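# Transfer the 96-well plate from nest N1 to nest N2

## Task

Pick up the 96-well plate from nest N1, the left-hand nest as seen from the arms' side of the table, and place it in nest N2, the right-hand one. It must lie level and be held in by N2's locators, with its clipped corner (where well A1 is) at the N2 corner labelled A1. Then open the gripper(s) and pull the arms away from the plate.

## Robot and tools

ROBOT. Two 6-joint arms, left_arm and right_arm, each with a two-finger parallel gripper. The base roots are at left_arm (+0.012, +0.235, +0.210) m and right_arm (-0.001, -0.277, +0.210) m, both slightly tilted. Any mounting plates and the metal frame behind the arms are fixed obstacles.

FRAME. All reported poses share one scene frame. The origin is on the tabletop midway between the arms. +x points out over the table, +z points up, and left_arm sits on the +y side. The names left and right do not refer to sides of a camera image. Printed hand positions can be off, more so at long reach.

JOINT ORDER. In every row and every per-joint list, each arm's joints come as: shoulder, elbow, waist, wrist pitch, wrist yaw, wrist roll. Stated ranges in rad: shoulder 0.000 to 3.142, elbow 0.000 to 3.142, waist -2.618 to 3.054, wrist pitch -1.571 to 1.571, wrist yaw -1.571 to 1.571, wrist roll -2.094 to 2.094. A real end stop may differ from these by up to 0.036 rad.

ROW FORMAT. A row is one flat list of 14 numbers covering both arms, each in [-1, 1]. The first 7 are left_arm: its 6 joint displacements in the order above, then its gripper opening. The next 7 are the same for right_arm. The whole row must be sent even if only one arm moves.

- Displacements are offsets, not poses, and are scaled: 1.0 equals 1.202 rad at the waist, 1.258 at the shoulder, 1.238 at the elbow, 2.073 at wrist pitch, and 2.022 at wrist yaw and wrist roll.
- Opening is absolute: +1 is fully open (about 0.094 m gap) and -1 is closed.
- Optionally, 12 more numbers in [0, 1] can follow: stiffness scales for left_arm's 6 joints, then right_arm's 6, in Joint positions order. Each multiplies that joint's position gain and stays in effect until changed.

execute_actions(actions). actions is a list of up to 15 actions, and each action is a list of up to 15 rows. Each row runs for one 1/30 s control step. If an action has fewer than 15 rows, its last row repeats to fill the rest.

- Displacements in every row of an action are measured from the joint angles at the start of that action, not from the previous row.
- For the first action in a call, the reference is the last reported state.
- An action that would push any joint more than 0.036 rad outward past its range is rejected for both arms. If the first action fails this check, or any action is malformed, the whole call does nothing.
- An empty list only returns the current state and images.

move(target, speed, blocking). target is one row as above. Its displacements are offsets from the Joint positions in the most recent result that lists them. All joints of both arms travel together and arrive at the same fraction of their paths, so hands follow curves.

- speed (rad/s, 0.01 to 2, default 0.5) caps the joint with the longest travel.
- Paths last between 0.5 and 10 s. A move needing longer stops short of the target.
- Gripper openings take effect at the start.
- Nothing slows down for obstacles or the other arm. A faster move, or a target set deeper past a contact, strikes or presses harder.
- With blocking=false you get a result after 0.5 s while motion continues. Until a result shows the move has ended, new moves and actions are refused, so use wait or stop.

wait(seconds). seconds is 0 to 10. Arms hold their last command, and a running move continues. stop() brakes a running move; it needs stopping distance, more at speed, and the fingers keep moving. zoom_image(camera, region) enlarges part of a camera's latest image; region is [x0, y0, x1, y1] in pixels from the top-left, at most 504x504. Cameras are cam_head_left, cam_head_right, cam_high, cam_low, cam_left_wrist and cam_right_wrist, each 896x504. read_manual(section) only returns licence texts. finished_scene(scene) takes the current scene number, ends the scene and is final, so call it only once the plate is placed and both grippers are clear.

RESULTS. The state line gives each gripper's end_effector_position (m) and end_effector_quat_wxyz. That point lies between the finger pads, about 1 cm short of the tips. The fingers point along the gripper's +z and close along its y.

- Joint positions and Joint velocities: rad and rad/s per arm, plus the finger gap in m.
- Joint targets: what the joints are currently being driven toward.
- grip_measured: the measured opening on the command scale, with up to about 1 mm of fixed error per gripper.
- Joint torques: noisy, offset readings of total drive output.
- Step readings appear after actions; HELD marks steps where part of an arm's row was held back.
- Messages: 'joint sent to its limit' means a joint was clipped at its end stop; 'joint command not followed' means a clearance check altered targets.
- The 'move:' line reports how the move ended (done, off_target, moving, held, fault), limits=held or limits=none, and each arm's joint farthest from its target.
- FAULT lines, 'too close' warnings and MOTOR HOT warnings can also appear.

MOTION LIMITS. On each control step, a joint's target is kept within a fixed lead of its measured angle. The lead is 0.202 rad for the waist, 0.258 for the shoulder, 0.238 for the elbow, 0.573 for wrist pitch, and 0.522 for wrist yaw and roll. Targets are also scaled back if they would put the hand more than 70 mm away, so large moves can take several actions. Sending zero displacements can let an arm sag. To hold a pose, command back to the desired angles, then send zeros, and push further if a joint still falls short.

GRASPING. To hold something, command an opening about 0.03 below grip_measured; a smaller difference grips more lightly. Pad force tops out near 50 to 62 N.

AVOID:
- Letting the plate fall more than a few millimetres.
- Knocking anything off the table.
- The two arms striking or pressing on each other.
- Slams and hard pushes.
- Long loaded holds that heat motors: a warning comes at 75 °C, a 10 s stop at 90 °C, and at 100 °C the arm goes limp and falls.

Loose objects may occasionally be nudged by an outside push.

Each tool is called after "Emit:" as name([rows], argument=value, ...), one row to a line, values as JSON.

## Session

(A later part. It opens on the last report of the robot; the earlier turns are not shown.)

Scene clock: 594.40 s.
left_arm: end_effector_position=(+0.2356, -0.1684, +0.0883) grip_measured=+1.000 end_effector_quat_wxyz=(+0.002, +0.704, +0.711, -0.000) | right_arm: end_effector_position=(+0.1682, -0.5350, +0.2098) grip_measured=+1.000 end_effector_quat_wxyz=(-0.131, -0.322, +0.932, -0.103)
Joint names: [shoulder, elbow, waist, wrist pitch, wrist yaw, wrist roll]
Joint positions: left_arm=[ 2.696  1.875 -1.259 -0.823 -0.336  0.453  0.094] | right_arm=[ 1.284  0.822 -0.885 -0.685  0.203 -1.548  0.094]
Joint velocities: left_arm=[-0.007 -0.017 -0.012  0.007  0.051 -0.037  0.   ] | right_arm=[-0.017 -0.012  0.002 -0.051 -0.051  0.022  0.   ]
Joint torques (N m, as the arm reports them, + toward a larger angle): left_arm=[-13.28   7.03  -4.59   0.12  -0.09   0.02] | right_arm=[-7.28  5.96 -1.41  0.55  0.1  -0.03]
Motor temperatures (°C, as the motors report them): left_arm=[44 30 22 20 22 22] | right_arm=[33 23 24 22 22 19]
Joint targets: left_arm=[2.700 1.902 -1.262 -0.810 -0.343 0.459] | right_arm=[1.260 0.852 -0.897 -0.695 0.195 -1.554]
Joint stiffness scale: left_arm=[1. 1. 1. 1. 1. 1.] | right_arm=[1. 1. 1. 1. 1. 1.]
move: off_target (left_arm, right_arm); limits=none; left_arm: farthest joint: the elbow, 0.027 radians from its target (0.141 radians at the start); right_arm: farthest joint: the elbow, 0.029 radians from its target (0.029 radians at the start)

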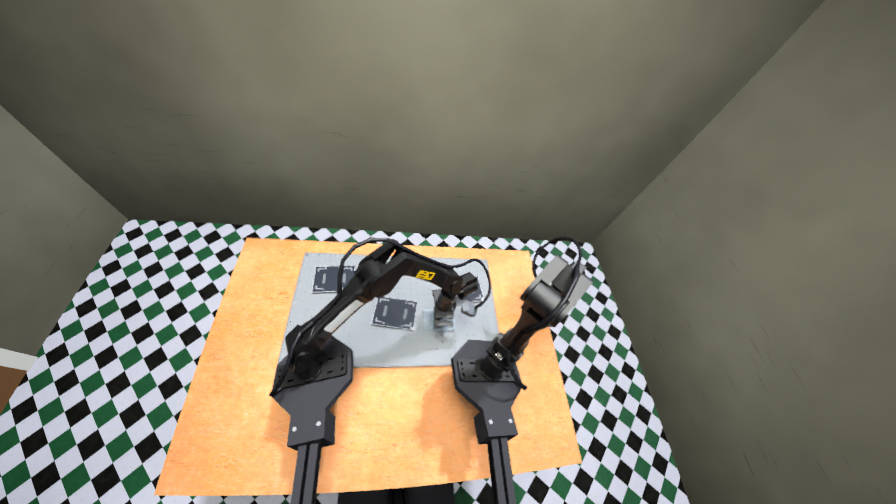

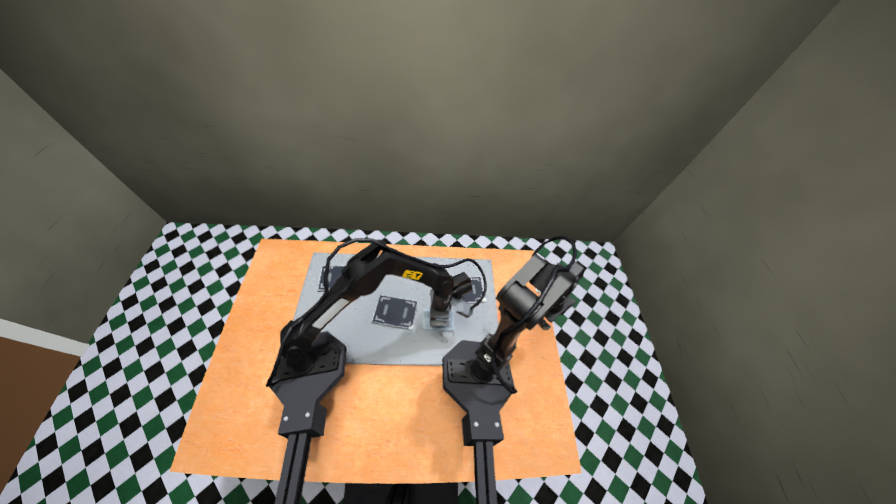

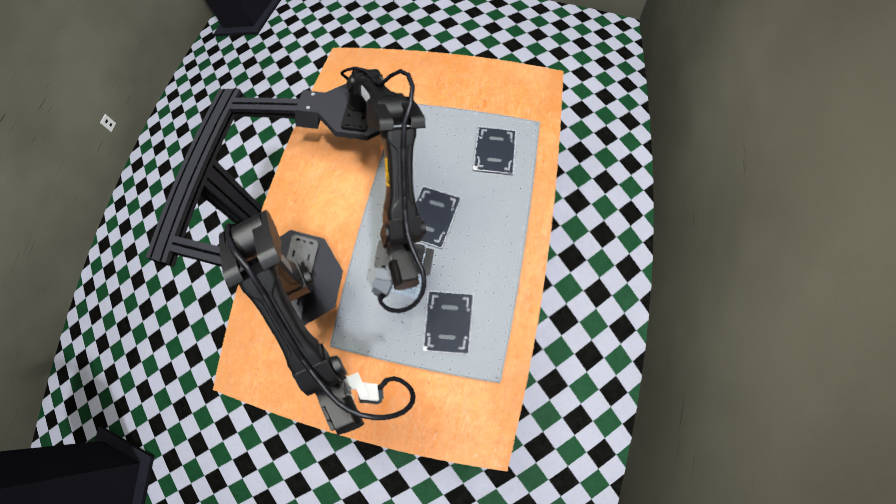

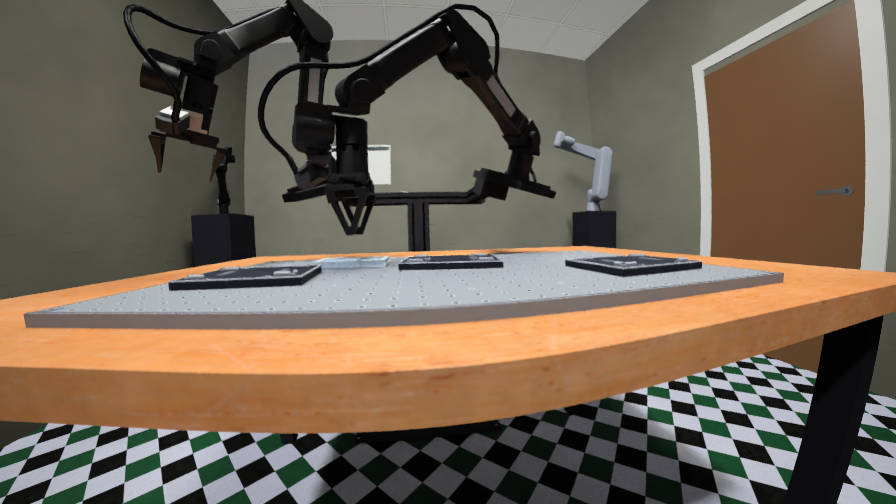

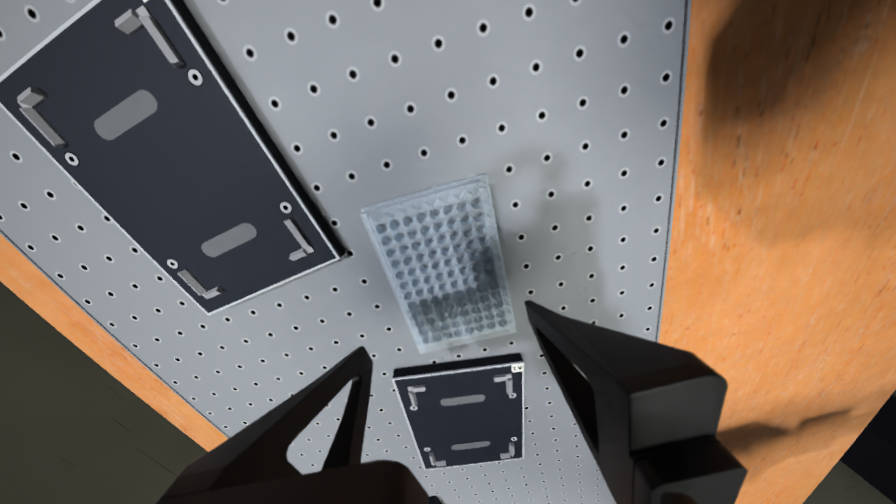

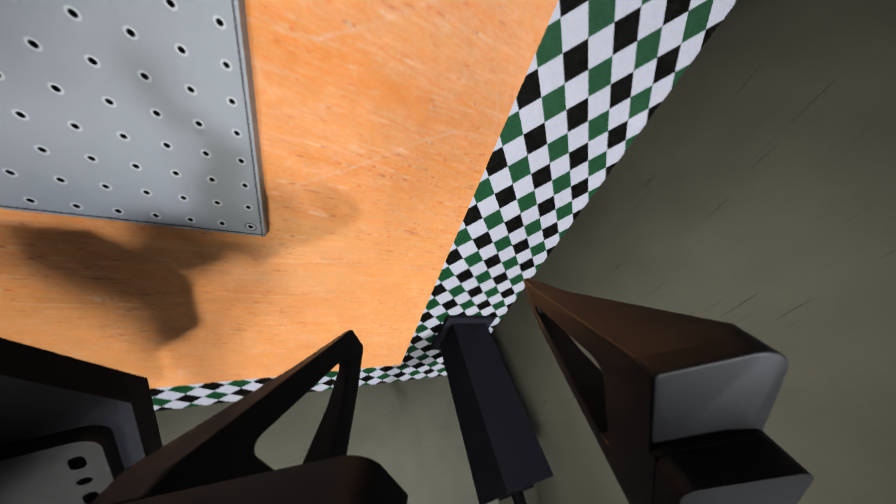

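Emit:
move(target=[0.0533,0.0234,0.0065,0.0376,-0.004,0.0084,1, -0.019,0.024,-0.010,-0.005,-0.004,-0.003,1], speed=0.15)

Emit:
zoom_image(camera="cam_left_wrist", region=[300,140,620,400])

Emit:
zoom_image(camera="cam_low", region=[280,170,460,290])

Scene clock: 632.77 s.
left_arm: end_effector_position=(+0.2263, -0.1720, +0.0600) grip_measured=+1.000 end_effector_quat_wxyz=(+0.001, +0.708, +0.706, +0.000) | right_arm: end_effector_position=(+0.1682, -0.5350, +0.2098) grip_measured=+1.000 end_effector_quat_wxyz=(-0.131, -0.322, +0.932, -0.103)
Joint names: [shoulder, elbow, waist, wrist pitch, wrist yaw, wrist roll]
Joint positions: left_arm=[ 2.763  1.875 -1.259 -0.759 -0.336  0.464  0.094] | right_arm=[ 1.284  0.822 -0.885 -0.685  0.203 -1.548  0.094]
Joint velocities: left_arm=[-0.002 -0.007 -0.012 -0.007 -0.007  0.051  0.   ] | right_arm=[ 0.002  0.002 -0.012  0.066 -0.007 -0.037  0.   ]
Joint torques (N m, as the arm reports them, + toward a larger angle): left_arm=[-13.67   7.03  -3.76   0.11  -0.1    0.01] | right_arm=[-7.24  5.93 -1.41  0.56  0.1  -0.02]
Motor temperatures (°C, as the motors report them): left_arm=[45 30 22 21 22 22] | right_arm=[33 24 24 22 22 19]
Joint targets: left_arm=[2.763 1.904 -1.251 -0.745 -0.344 0.470] | right_arm=[1.260 0.852 -0.897 -0.695 0.195 -1.554]
Joint stiffness scale: left_arm=[1. 1. 1. 1. 1. 1.] | right_arm=[1. 1. 1. 1. 1. 1.]
move: off_target (left_arm, right_arm); limits=none; left_arm: farthest joint: the elbow, 0.029 radians from its target (0.029 radians at the start); right_arm: farthest joint: the elbow, 0.029 radians from its target (0.029 radians at the start)

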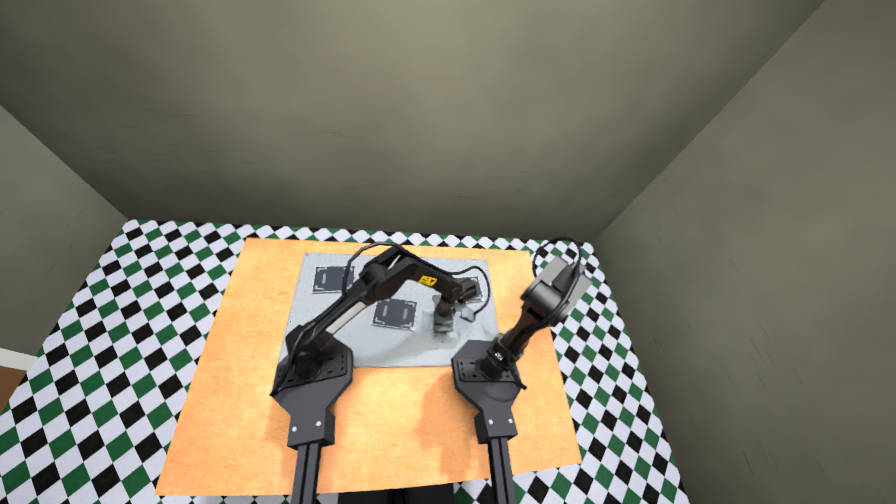

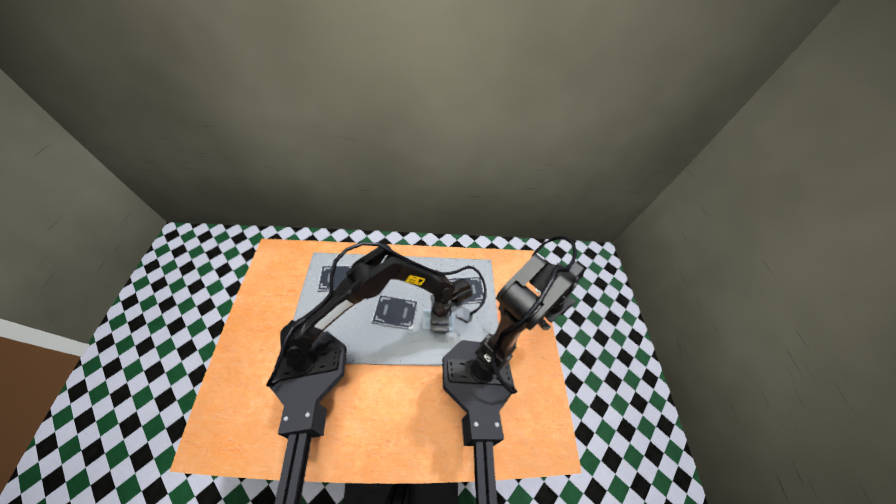

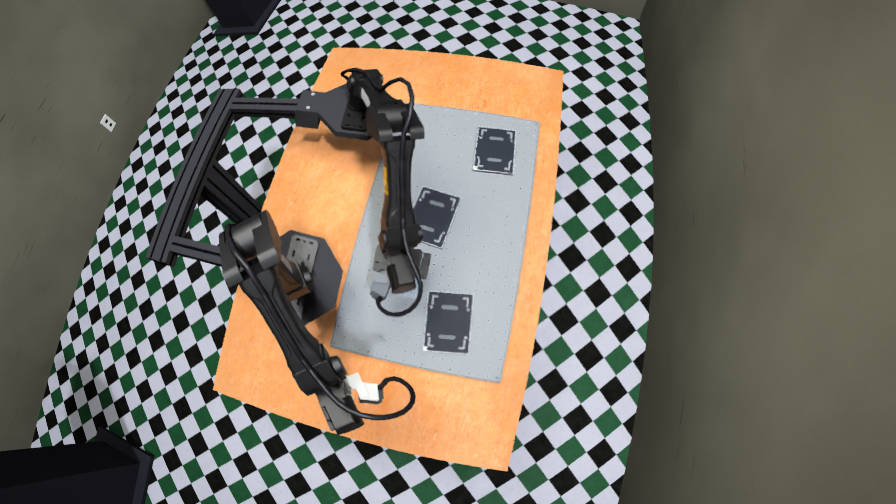

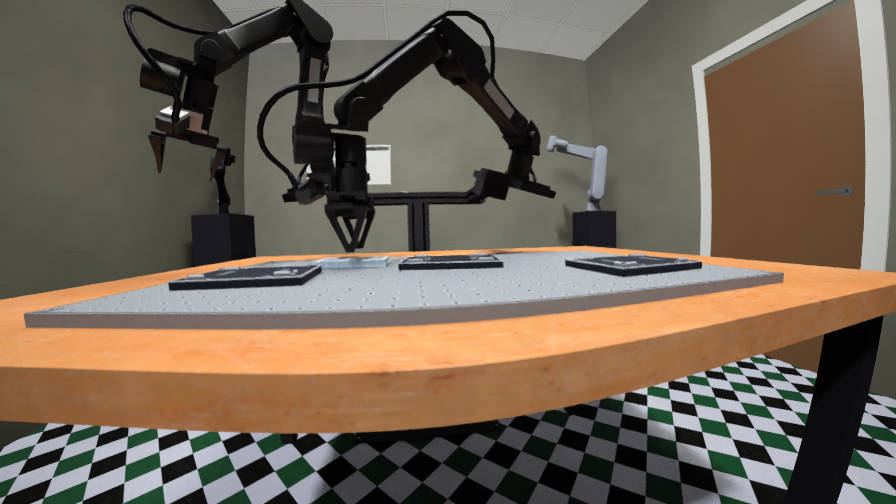

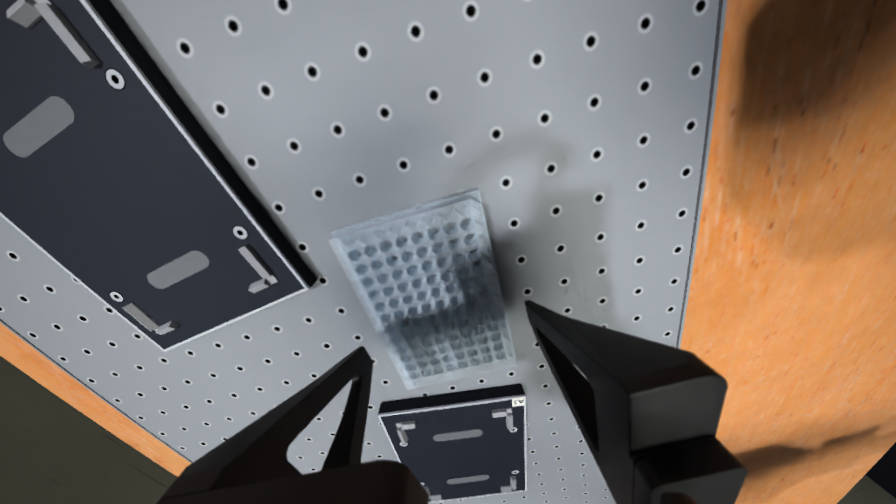

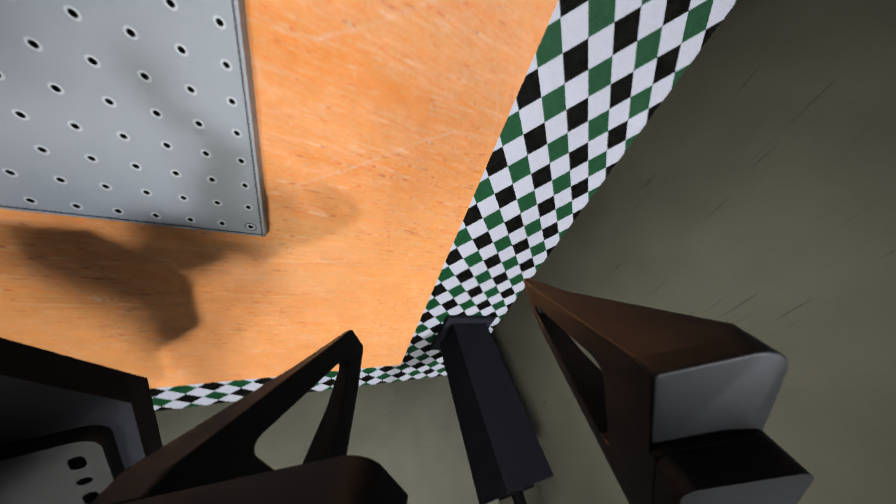

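Region (300, 140, 620, 400) of cam_left_wrist's 896x504 image, scaled by 1.575, with more detail than that image has; it fills the top 410 rows of this view, and the rest is white.

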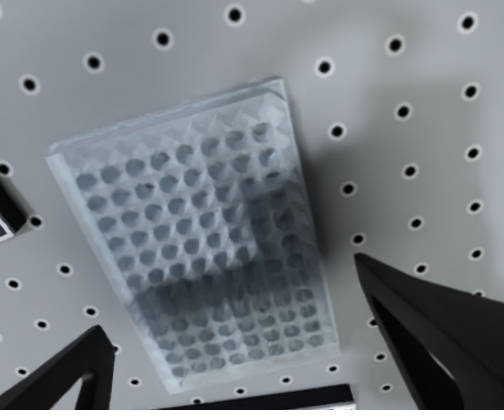

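Region (280, 170, 460, 290) of cam_low's 896x504 image, scaled by 2.800, with more detail than that image has.

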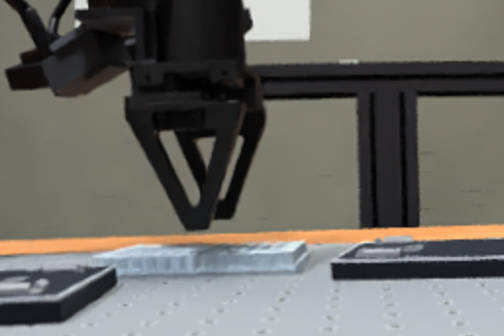

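Emit:
move(target=[0.0465,0.0545,0.016,0.0196,-0.005,0.013,1, -0.019,0.024,-0.010,-0.005,-0.004,-0.003,1], speed=0.08)

Emit:
zoom_image(camera="cam_left_wrist", region=[300,140,620,400])

Emit:
zoom_image(camera="cam_low", region=[280,170,460,290])

Scene clock: 676.60 s.
left_arm: end_effector_position=(+0.2315, -0.1767, +0.0429) grip_measured=+1.000 end_effector_quat_wxyz=(+0.005, +0.708, +0.707, -0.000) | right_arm: end_effector_position=(+0.1682, -0.5350, +0.2098) grip_measured=+1.000 end_effector_quat_wxyz=(-0.131, -0.322, +0.932, -0.103)
Joint names: [shoulder, elbow, waist, wrist pitch, wrist yaw, wrist roll]
Joint positions: left_arm=[ 2.817  1.916 -1.242 -0.732 -0.338  0.484  0.094] | right_arm=[ 1.284  0.822 -0.885 -0.685  0.203 -1.548  0.094]
Joint velocities: left_arm=[ 0.002 -0.012 -0.007  0.007  0.007 -0.007  0.   ] | right_arm=[-0.012 -0.012  0.007  0.066  0.037 -0.022  0.   ]
Joint torques (N m, as the arm reports them, + toward a larger angle): left_arm=[-13.35   6.78  -4.21   0.14  -0.1    0.  ] | right_arm=[-7.26  5.97 -1.42  0.56  0.09 -0.04]
Motor temperatures (°C, as the motors report them): left_arm=[47 30 22 21 22 22] | right_arm=[33 24 24 22 22 19]
Joint targets: left_arm=[2.822 1.942 -1.239 -0.719 -0.346 0.490] | right_arm=[1.260 0.852 -0.897 -0.695 0.195 -1.554]
Joint stiffness scale: left_arm=[1. 1. 1. 1. 1. 1.] | right_arm=[1. 1. 1. 1. 1. 1.]
move: off_target (left_arm, right_arm); limits=none; left_arm: farthest joint: the elbow, 0.027 radians from its target (0.068 radians at the start); right_arm: farthest joint: the elbow, 0.029 radians from its target (0.029 radians at the start)

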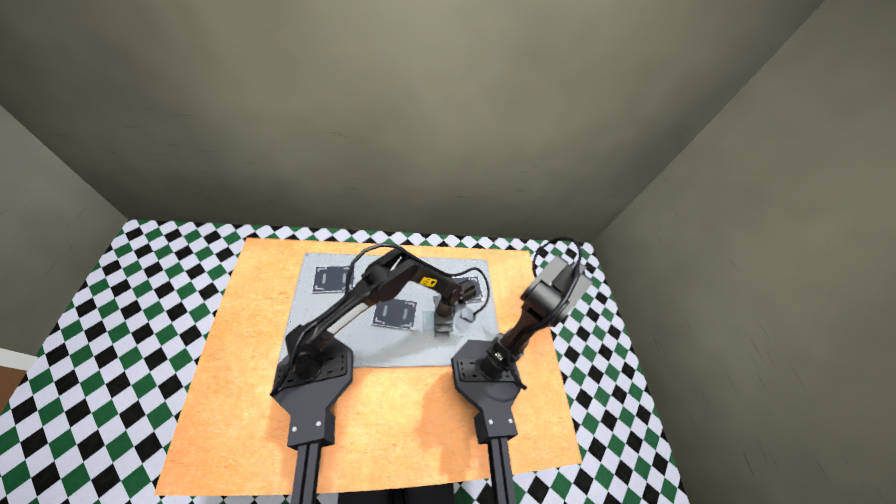

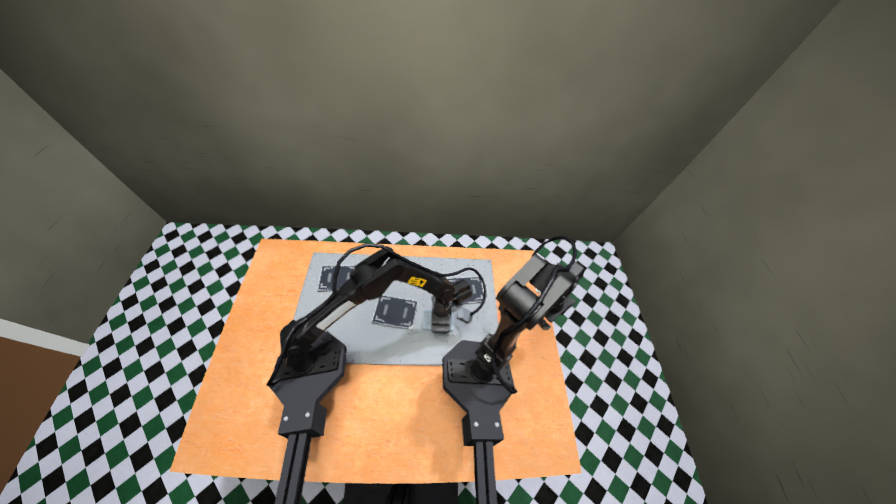

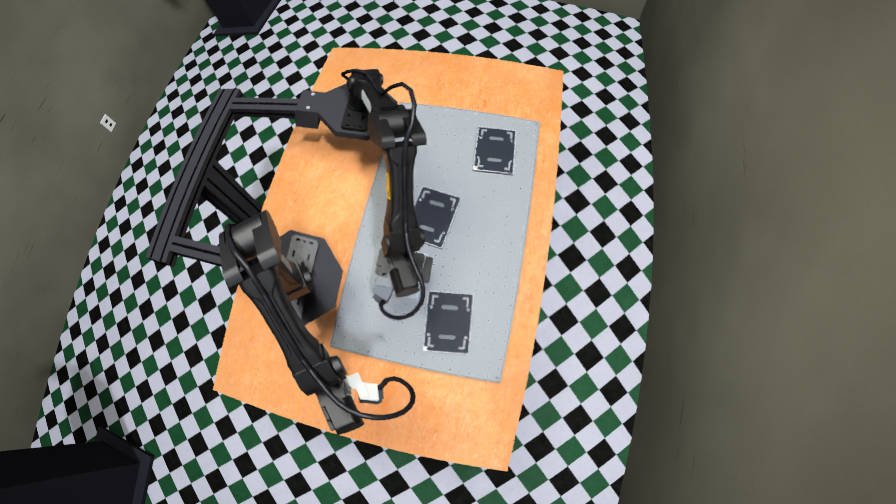

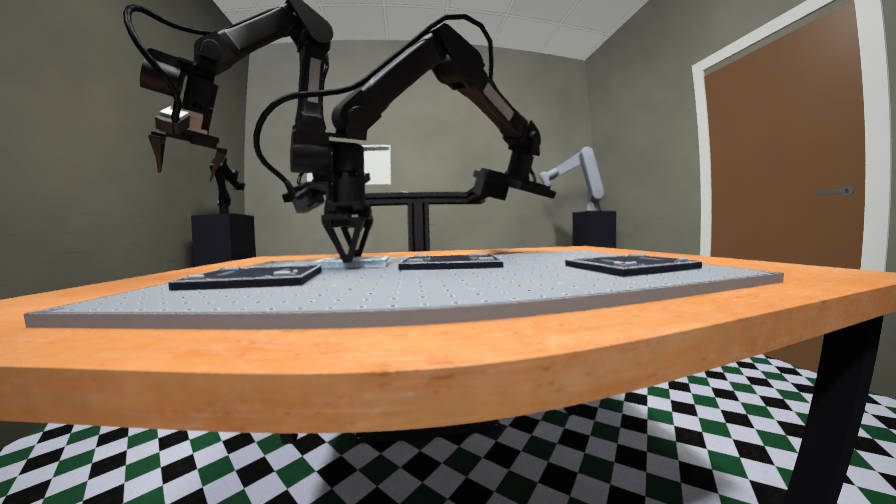

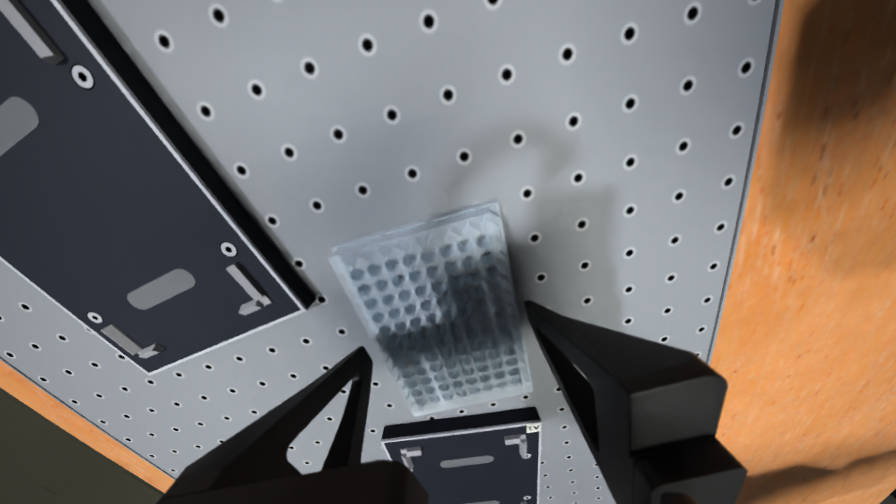

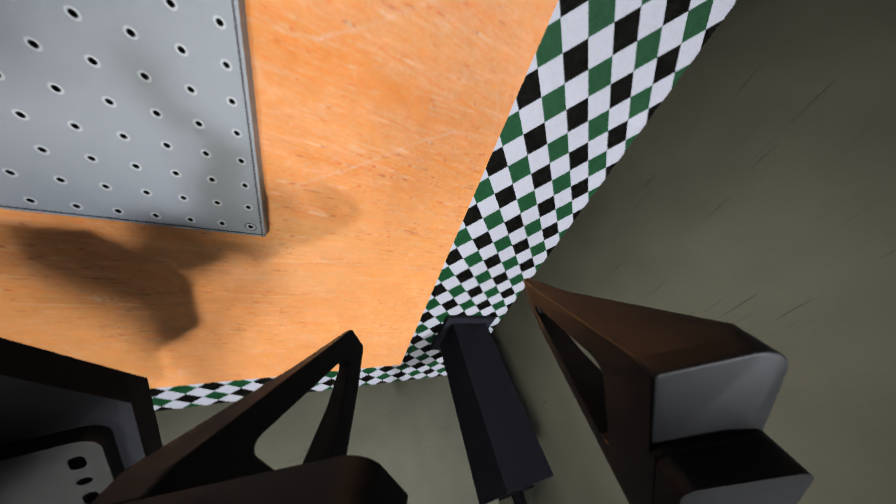

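Region (300, 140, 620, 400) of cam_left_wrist's 896x504 image, scaled by 1.575, with more detail than that image has; it fills the top 410 rows of this view, and the rest is white.

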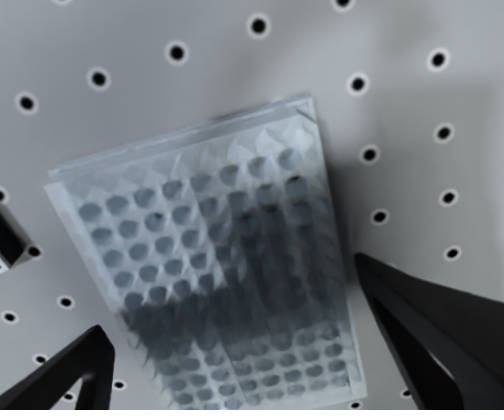

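Region (280, 170, 460, 290) of cam_low's 896x504 image, scaled by 2.800, with more detail than that image has.

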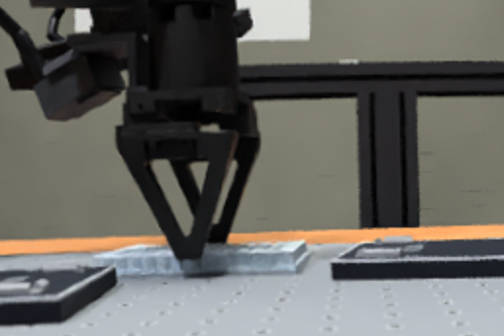

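Emit:
move(target=[0.0126,0.0236,0.0025,0.0101,-0.004,0.003,1, -0.019,0.024,-0.010,-0.005,-0.004,-0.003,1], speed=0.05)

Emit:
zoom_image(camera="cam_low", region=[300,220,420,290])

Scene clock: 690.10 s.
left_arm: end_effector_position=(+0.2291, -0.1761, +0.0375) grip_measured=+1.000 end_effector_quat_wxyz=(+0.003, +0.708, +0.706, +0.000) | right_arm: end_effector_position=(+0.1682, -0.5350, +0.2098) grip_measured=+1.000 end_effector_quat_wxyz=(-0.131, -0.322, +0.932, -0.103)
Joint names: [shoulder, elbow, waist, wrist pitch, wrist yaw, wrist roll]
Joint positions: left_arm=[ 2.829  1.916 -1.242 -0.725 -0.338  0.484  0.094] | right_arm=[ 1.284  0.822 -0.885 -0.685  0.203 -1.548  0.094]
Joint velocities: left_arm=[ 0.017  0.002 -0.007 -0.022 -0.095 -0.051  0.   ] | right_arm=[-0.012  0.007  0.012 -0.037 -0.022  0.007  0.   ]
Joint torques (N m, as the arm reports them, + toward a larger angle): left_arm=[-13.56   6.92  -4.21   0.12  -0.11   0.01] | right_arm=[-7.26  5.98 -1.44  0.56  0.1  -0.04]
Motor temperatures (°C, as the motors report them): left_arm=[47 30 22 21 22 22] | right_arm=[33 24 24 22 22 19]
Joint targets: left_arm=[2.832 1.945 -1.239 -0.711 -0.346 0.490] | right_arm=[1.260 0.852 -0.897 -0.695 0.195 -1.554]
Joint stiffness scale: left_arm=[1. 1. 1. 1. 1. 1.] | right_arm=[1. 1. 1. 1. 1. 1.]
move: off_target (left_arm, right_arm); limits=none; left_arm: farthest joint: the elbow, 0.029 radians from its target (0.029 radians at the start); right_arm: farthest joint: the elbow, 0.029 radians from its target (0.029 radians at the start)

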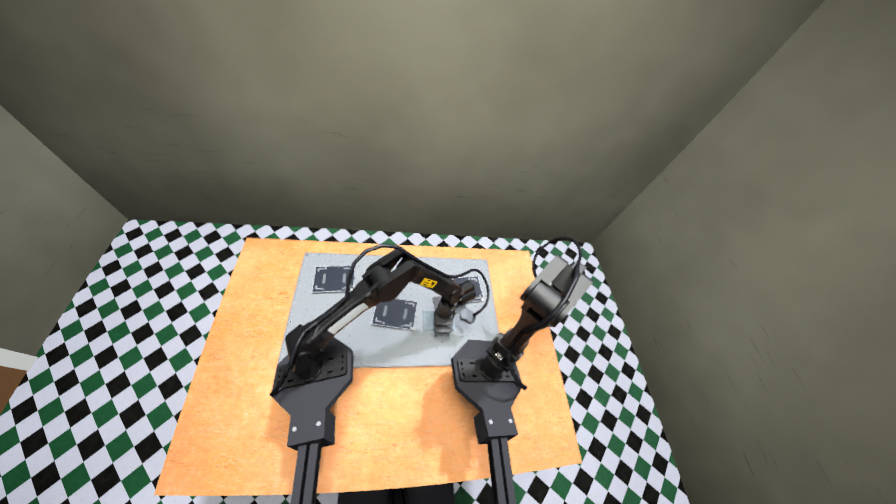

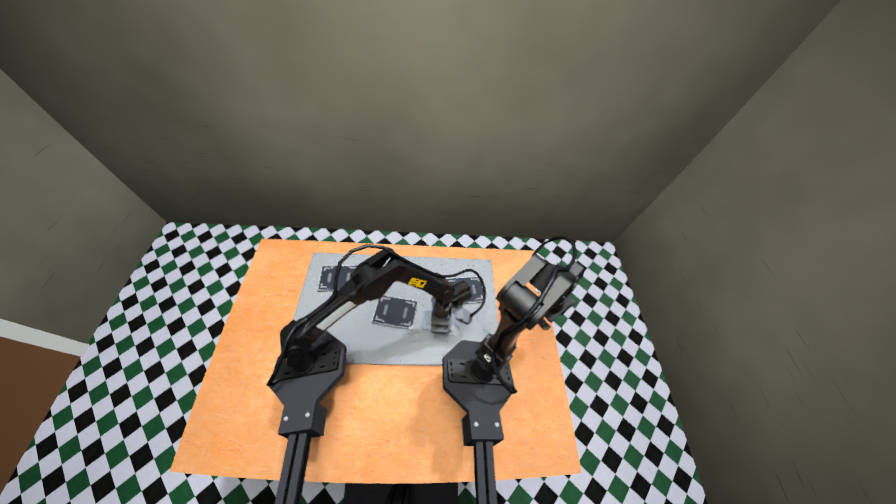

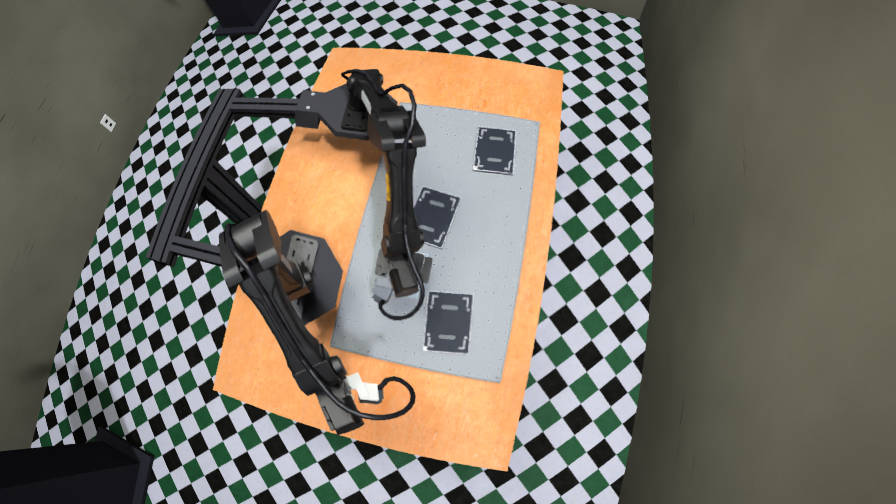

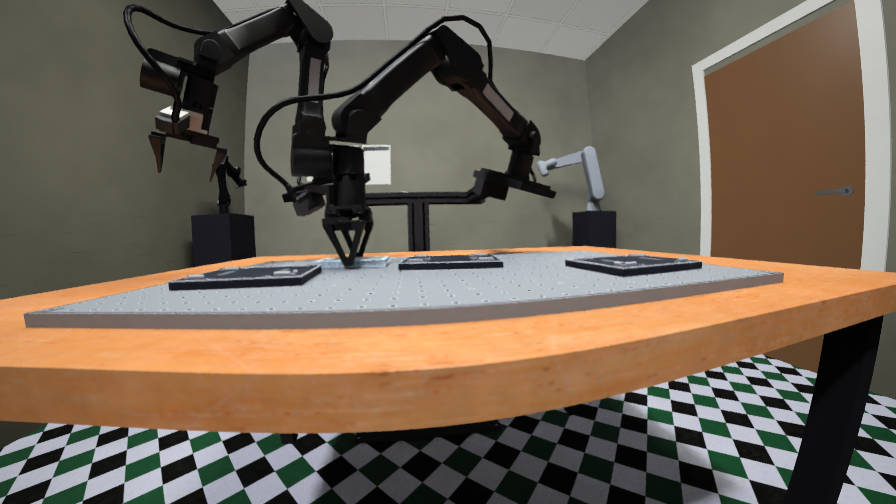

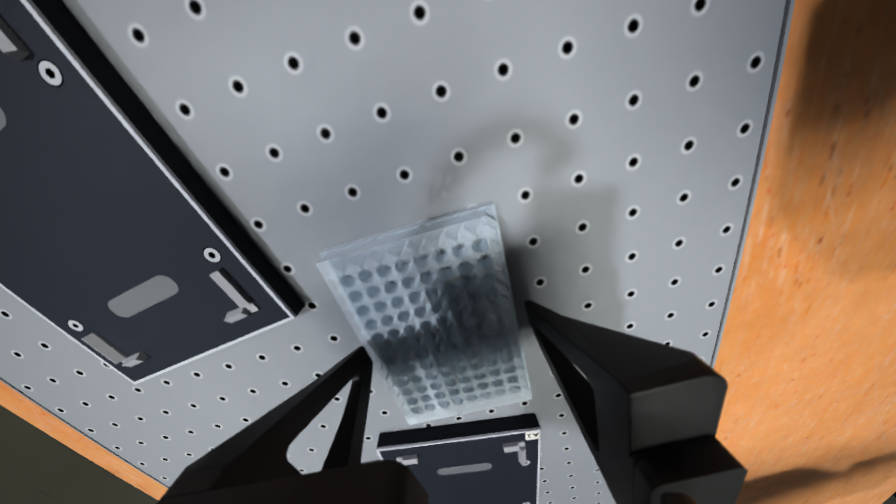

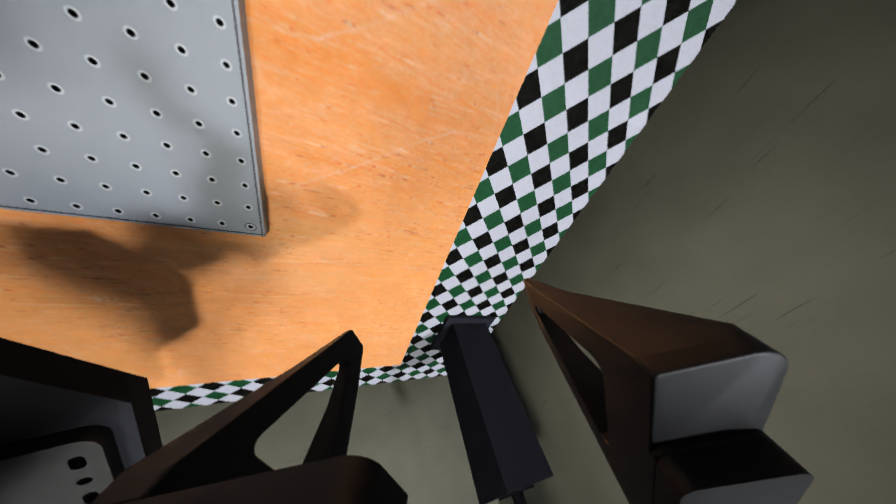

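Region (300, 220, 420, 290) of cam_low's 896x504 image, scaled by 4.200, with more detail than that image has; it fills the top 294 rows of this view, and the rest is white.

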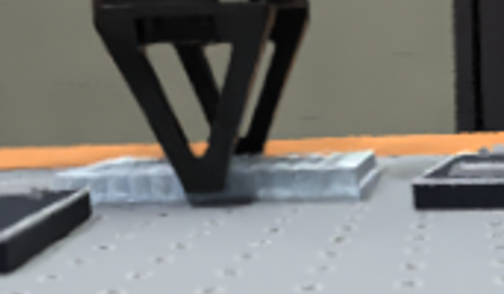

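Emit:
move(target=[0.0024,0.0355,0.0025,-0.016,-0.004,0.003,1, -0.019,0.024,-0.010,-0.005,-0.004,-0.003,1], speed=0.06)

Emit:
zoom_image(camera="cam_low", region=[300,220,420,290])

Scene clock: 713.40 s.
left_arm: end_effector_position=(+0.2312, -0.1773, +0.0412) grip_measured=+1.000 end_effector_quat_wxyz=(+0.002, +0.709, +0.706, +0.001) | right_arm: end_effector_position=(+0.1682, -0.5350, +0.2098) grip_measured=+1.000 end_effector_quat_wxyz=(-0.131, -0.322, +0.932, -0.103)
Joint names: [shoulder, elbow, waist, wrist pitch, wrist yaw, wrist roll]
Joint positions: left_arm=[ 2.829  1.935 -1.242 -0.746 -0.338  0.484  0.094] | right_arm=[ 1.284  0.822 -0.885 -0.685  0.203 -1.548  0.094]
Joint velocities: left_arm=[-0.002  0.022 -0.012 -0.11  -0.022  0.007  0.   ] | right_arm=[-0.012 -0.002 -0.017 -0.022 -0.066 -0.007  0.   ]
Joint torques (N m, as the arm reports them, + toward a larger angle): left_arm=[-13.63   6.64  -4.24  -0.1   -0.1    0.02] | right_arm=[-7.26  5.96 -1.4   0.56  0.1  -0.04]
Motor temperatures (°C, as the motors report them): left_arm=[48 30 22 21 22 22] | right_arm=[33 24 24 22 22 19]
Joint targets: left_arm=[2.832 1.960 -1.239 -0.758 -0.346 0.490] | right_arm=[1.260 0.852 -0.897 -0.695 0.195 -1.554]
Joint stiffness scale: left_arm=[1. 1. 1. 1. 1. 1.] | right_arm=[1. 1. 1. 1. 1. 1.]
move: off_target (left_arm, right_arm); limits=none; left_arm: farthest joint: the elbow, 0.025 radians from its target (0.044 radians at the start); right_arm: farthest joint: the elbow, 0.029 radians from its target (0.029 radians at the start)

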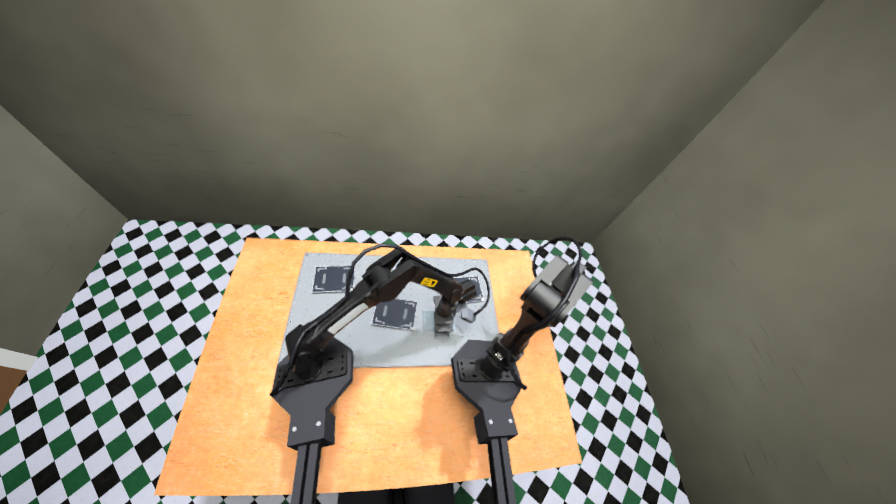

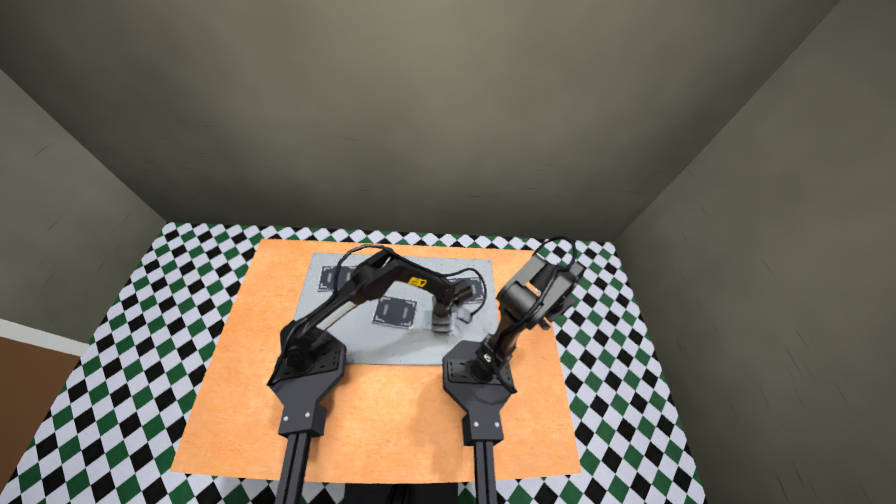

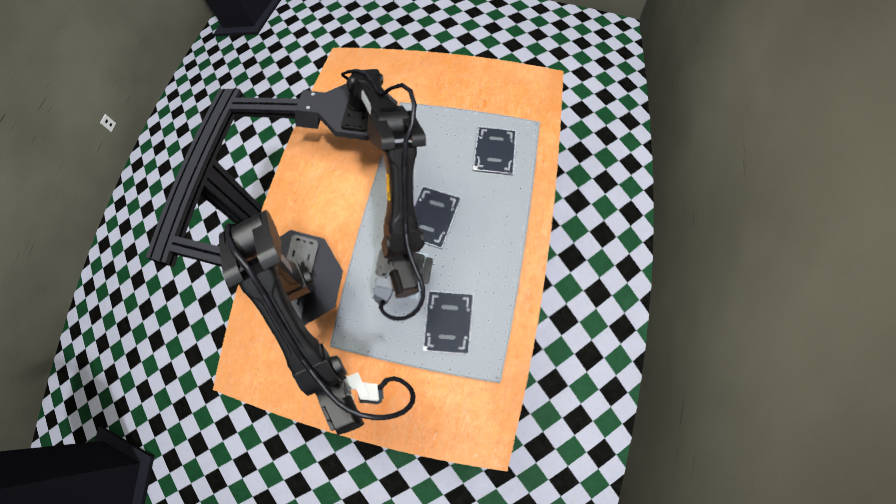

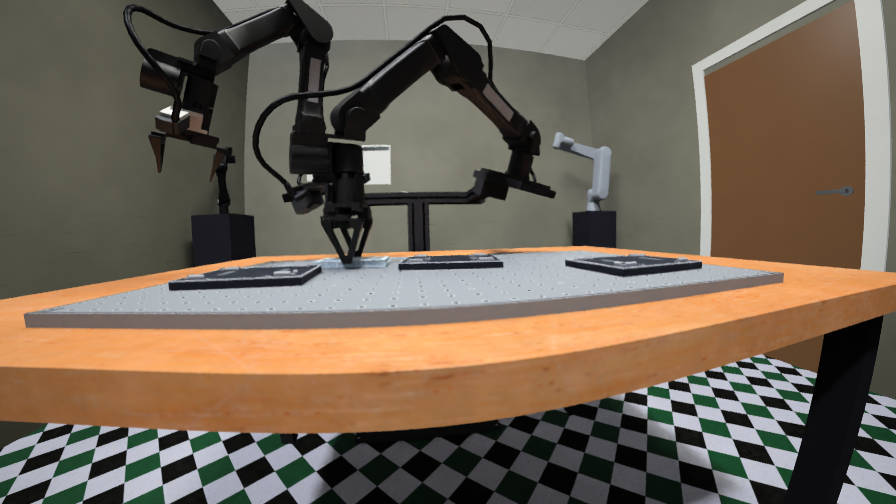

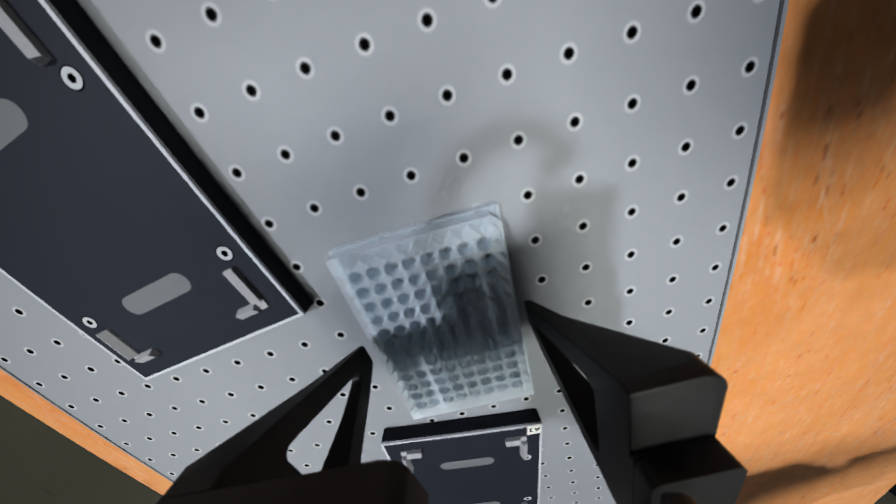

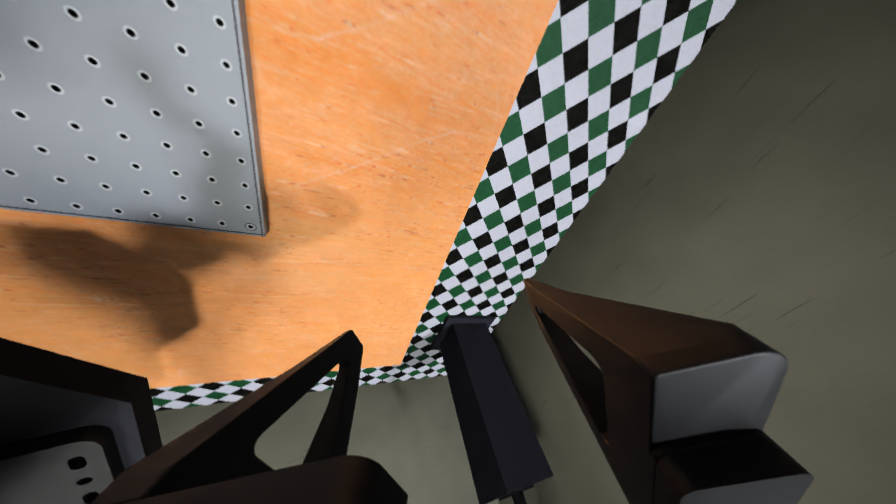

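Region (300, 220, 420, 290) of cam_low's 896x504 image, scaled by 4.200, with more detail than that image has; it fills the top 294 rows of this view, and the rest is white.

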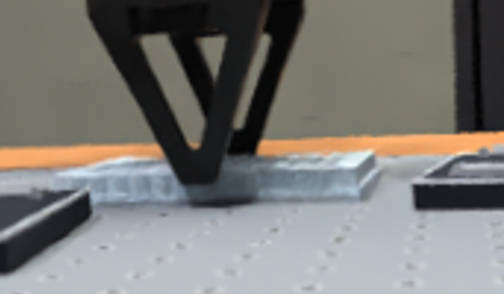

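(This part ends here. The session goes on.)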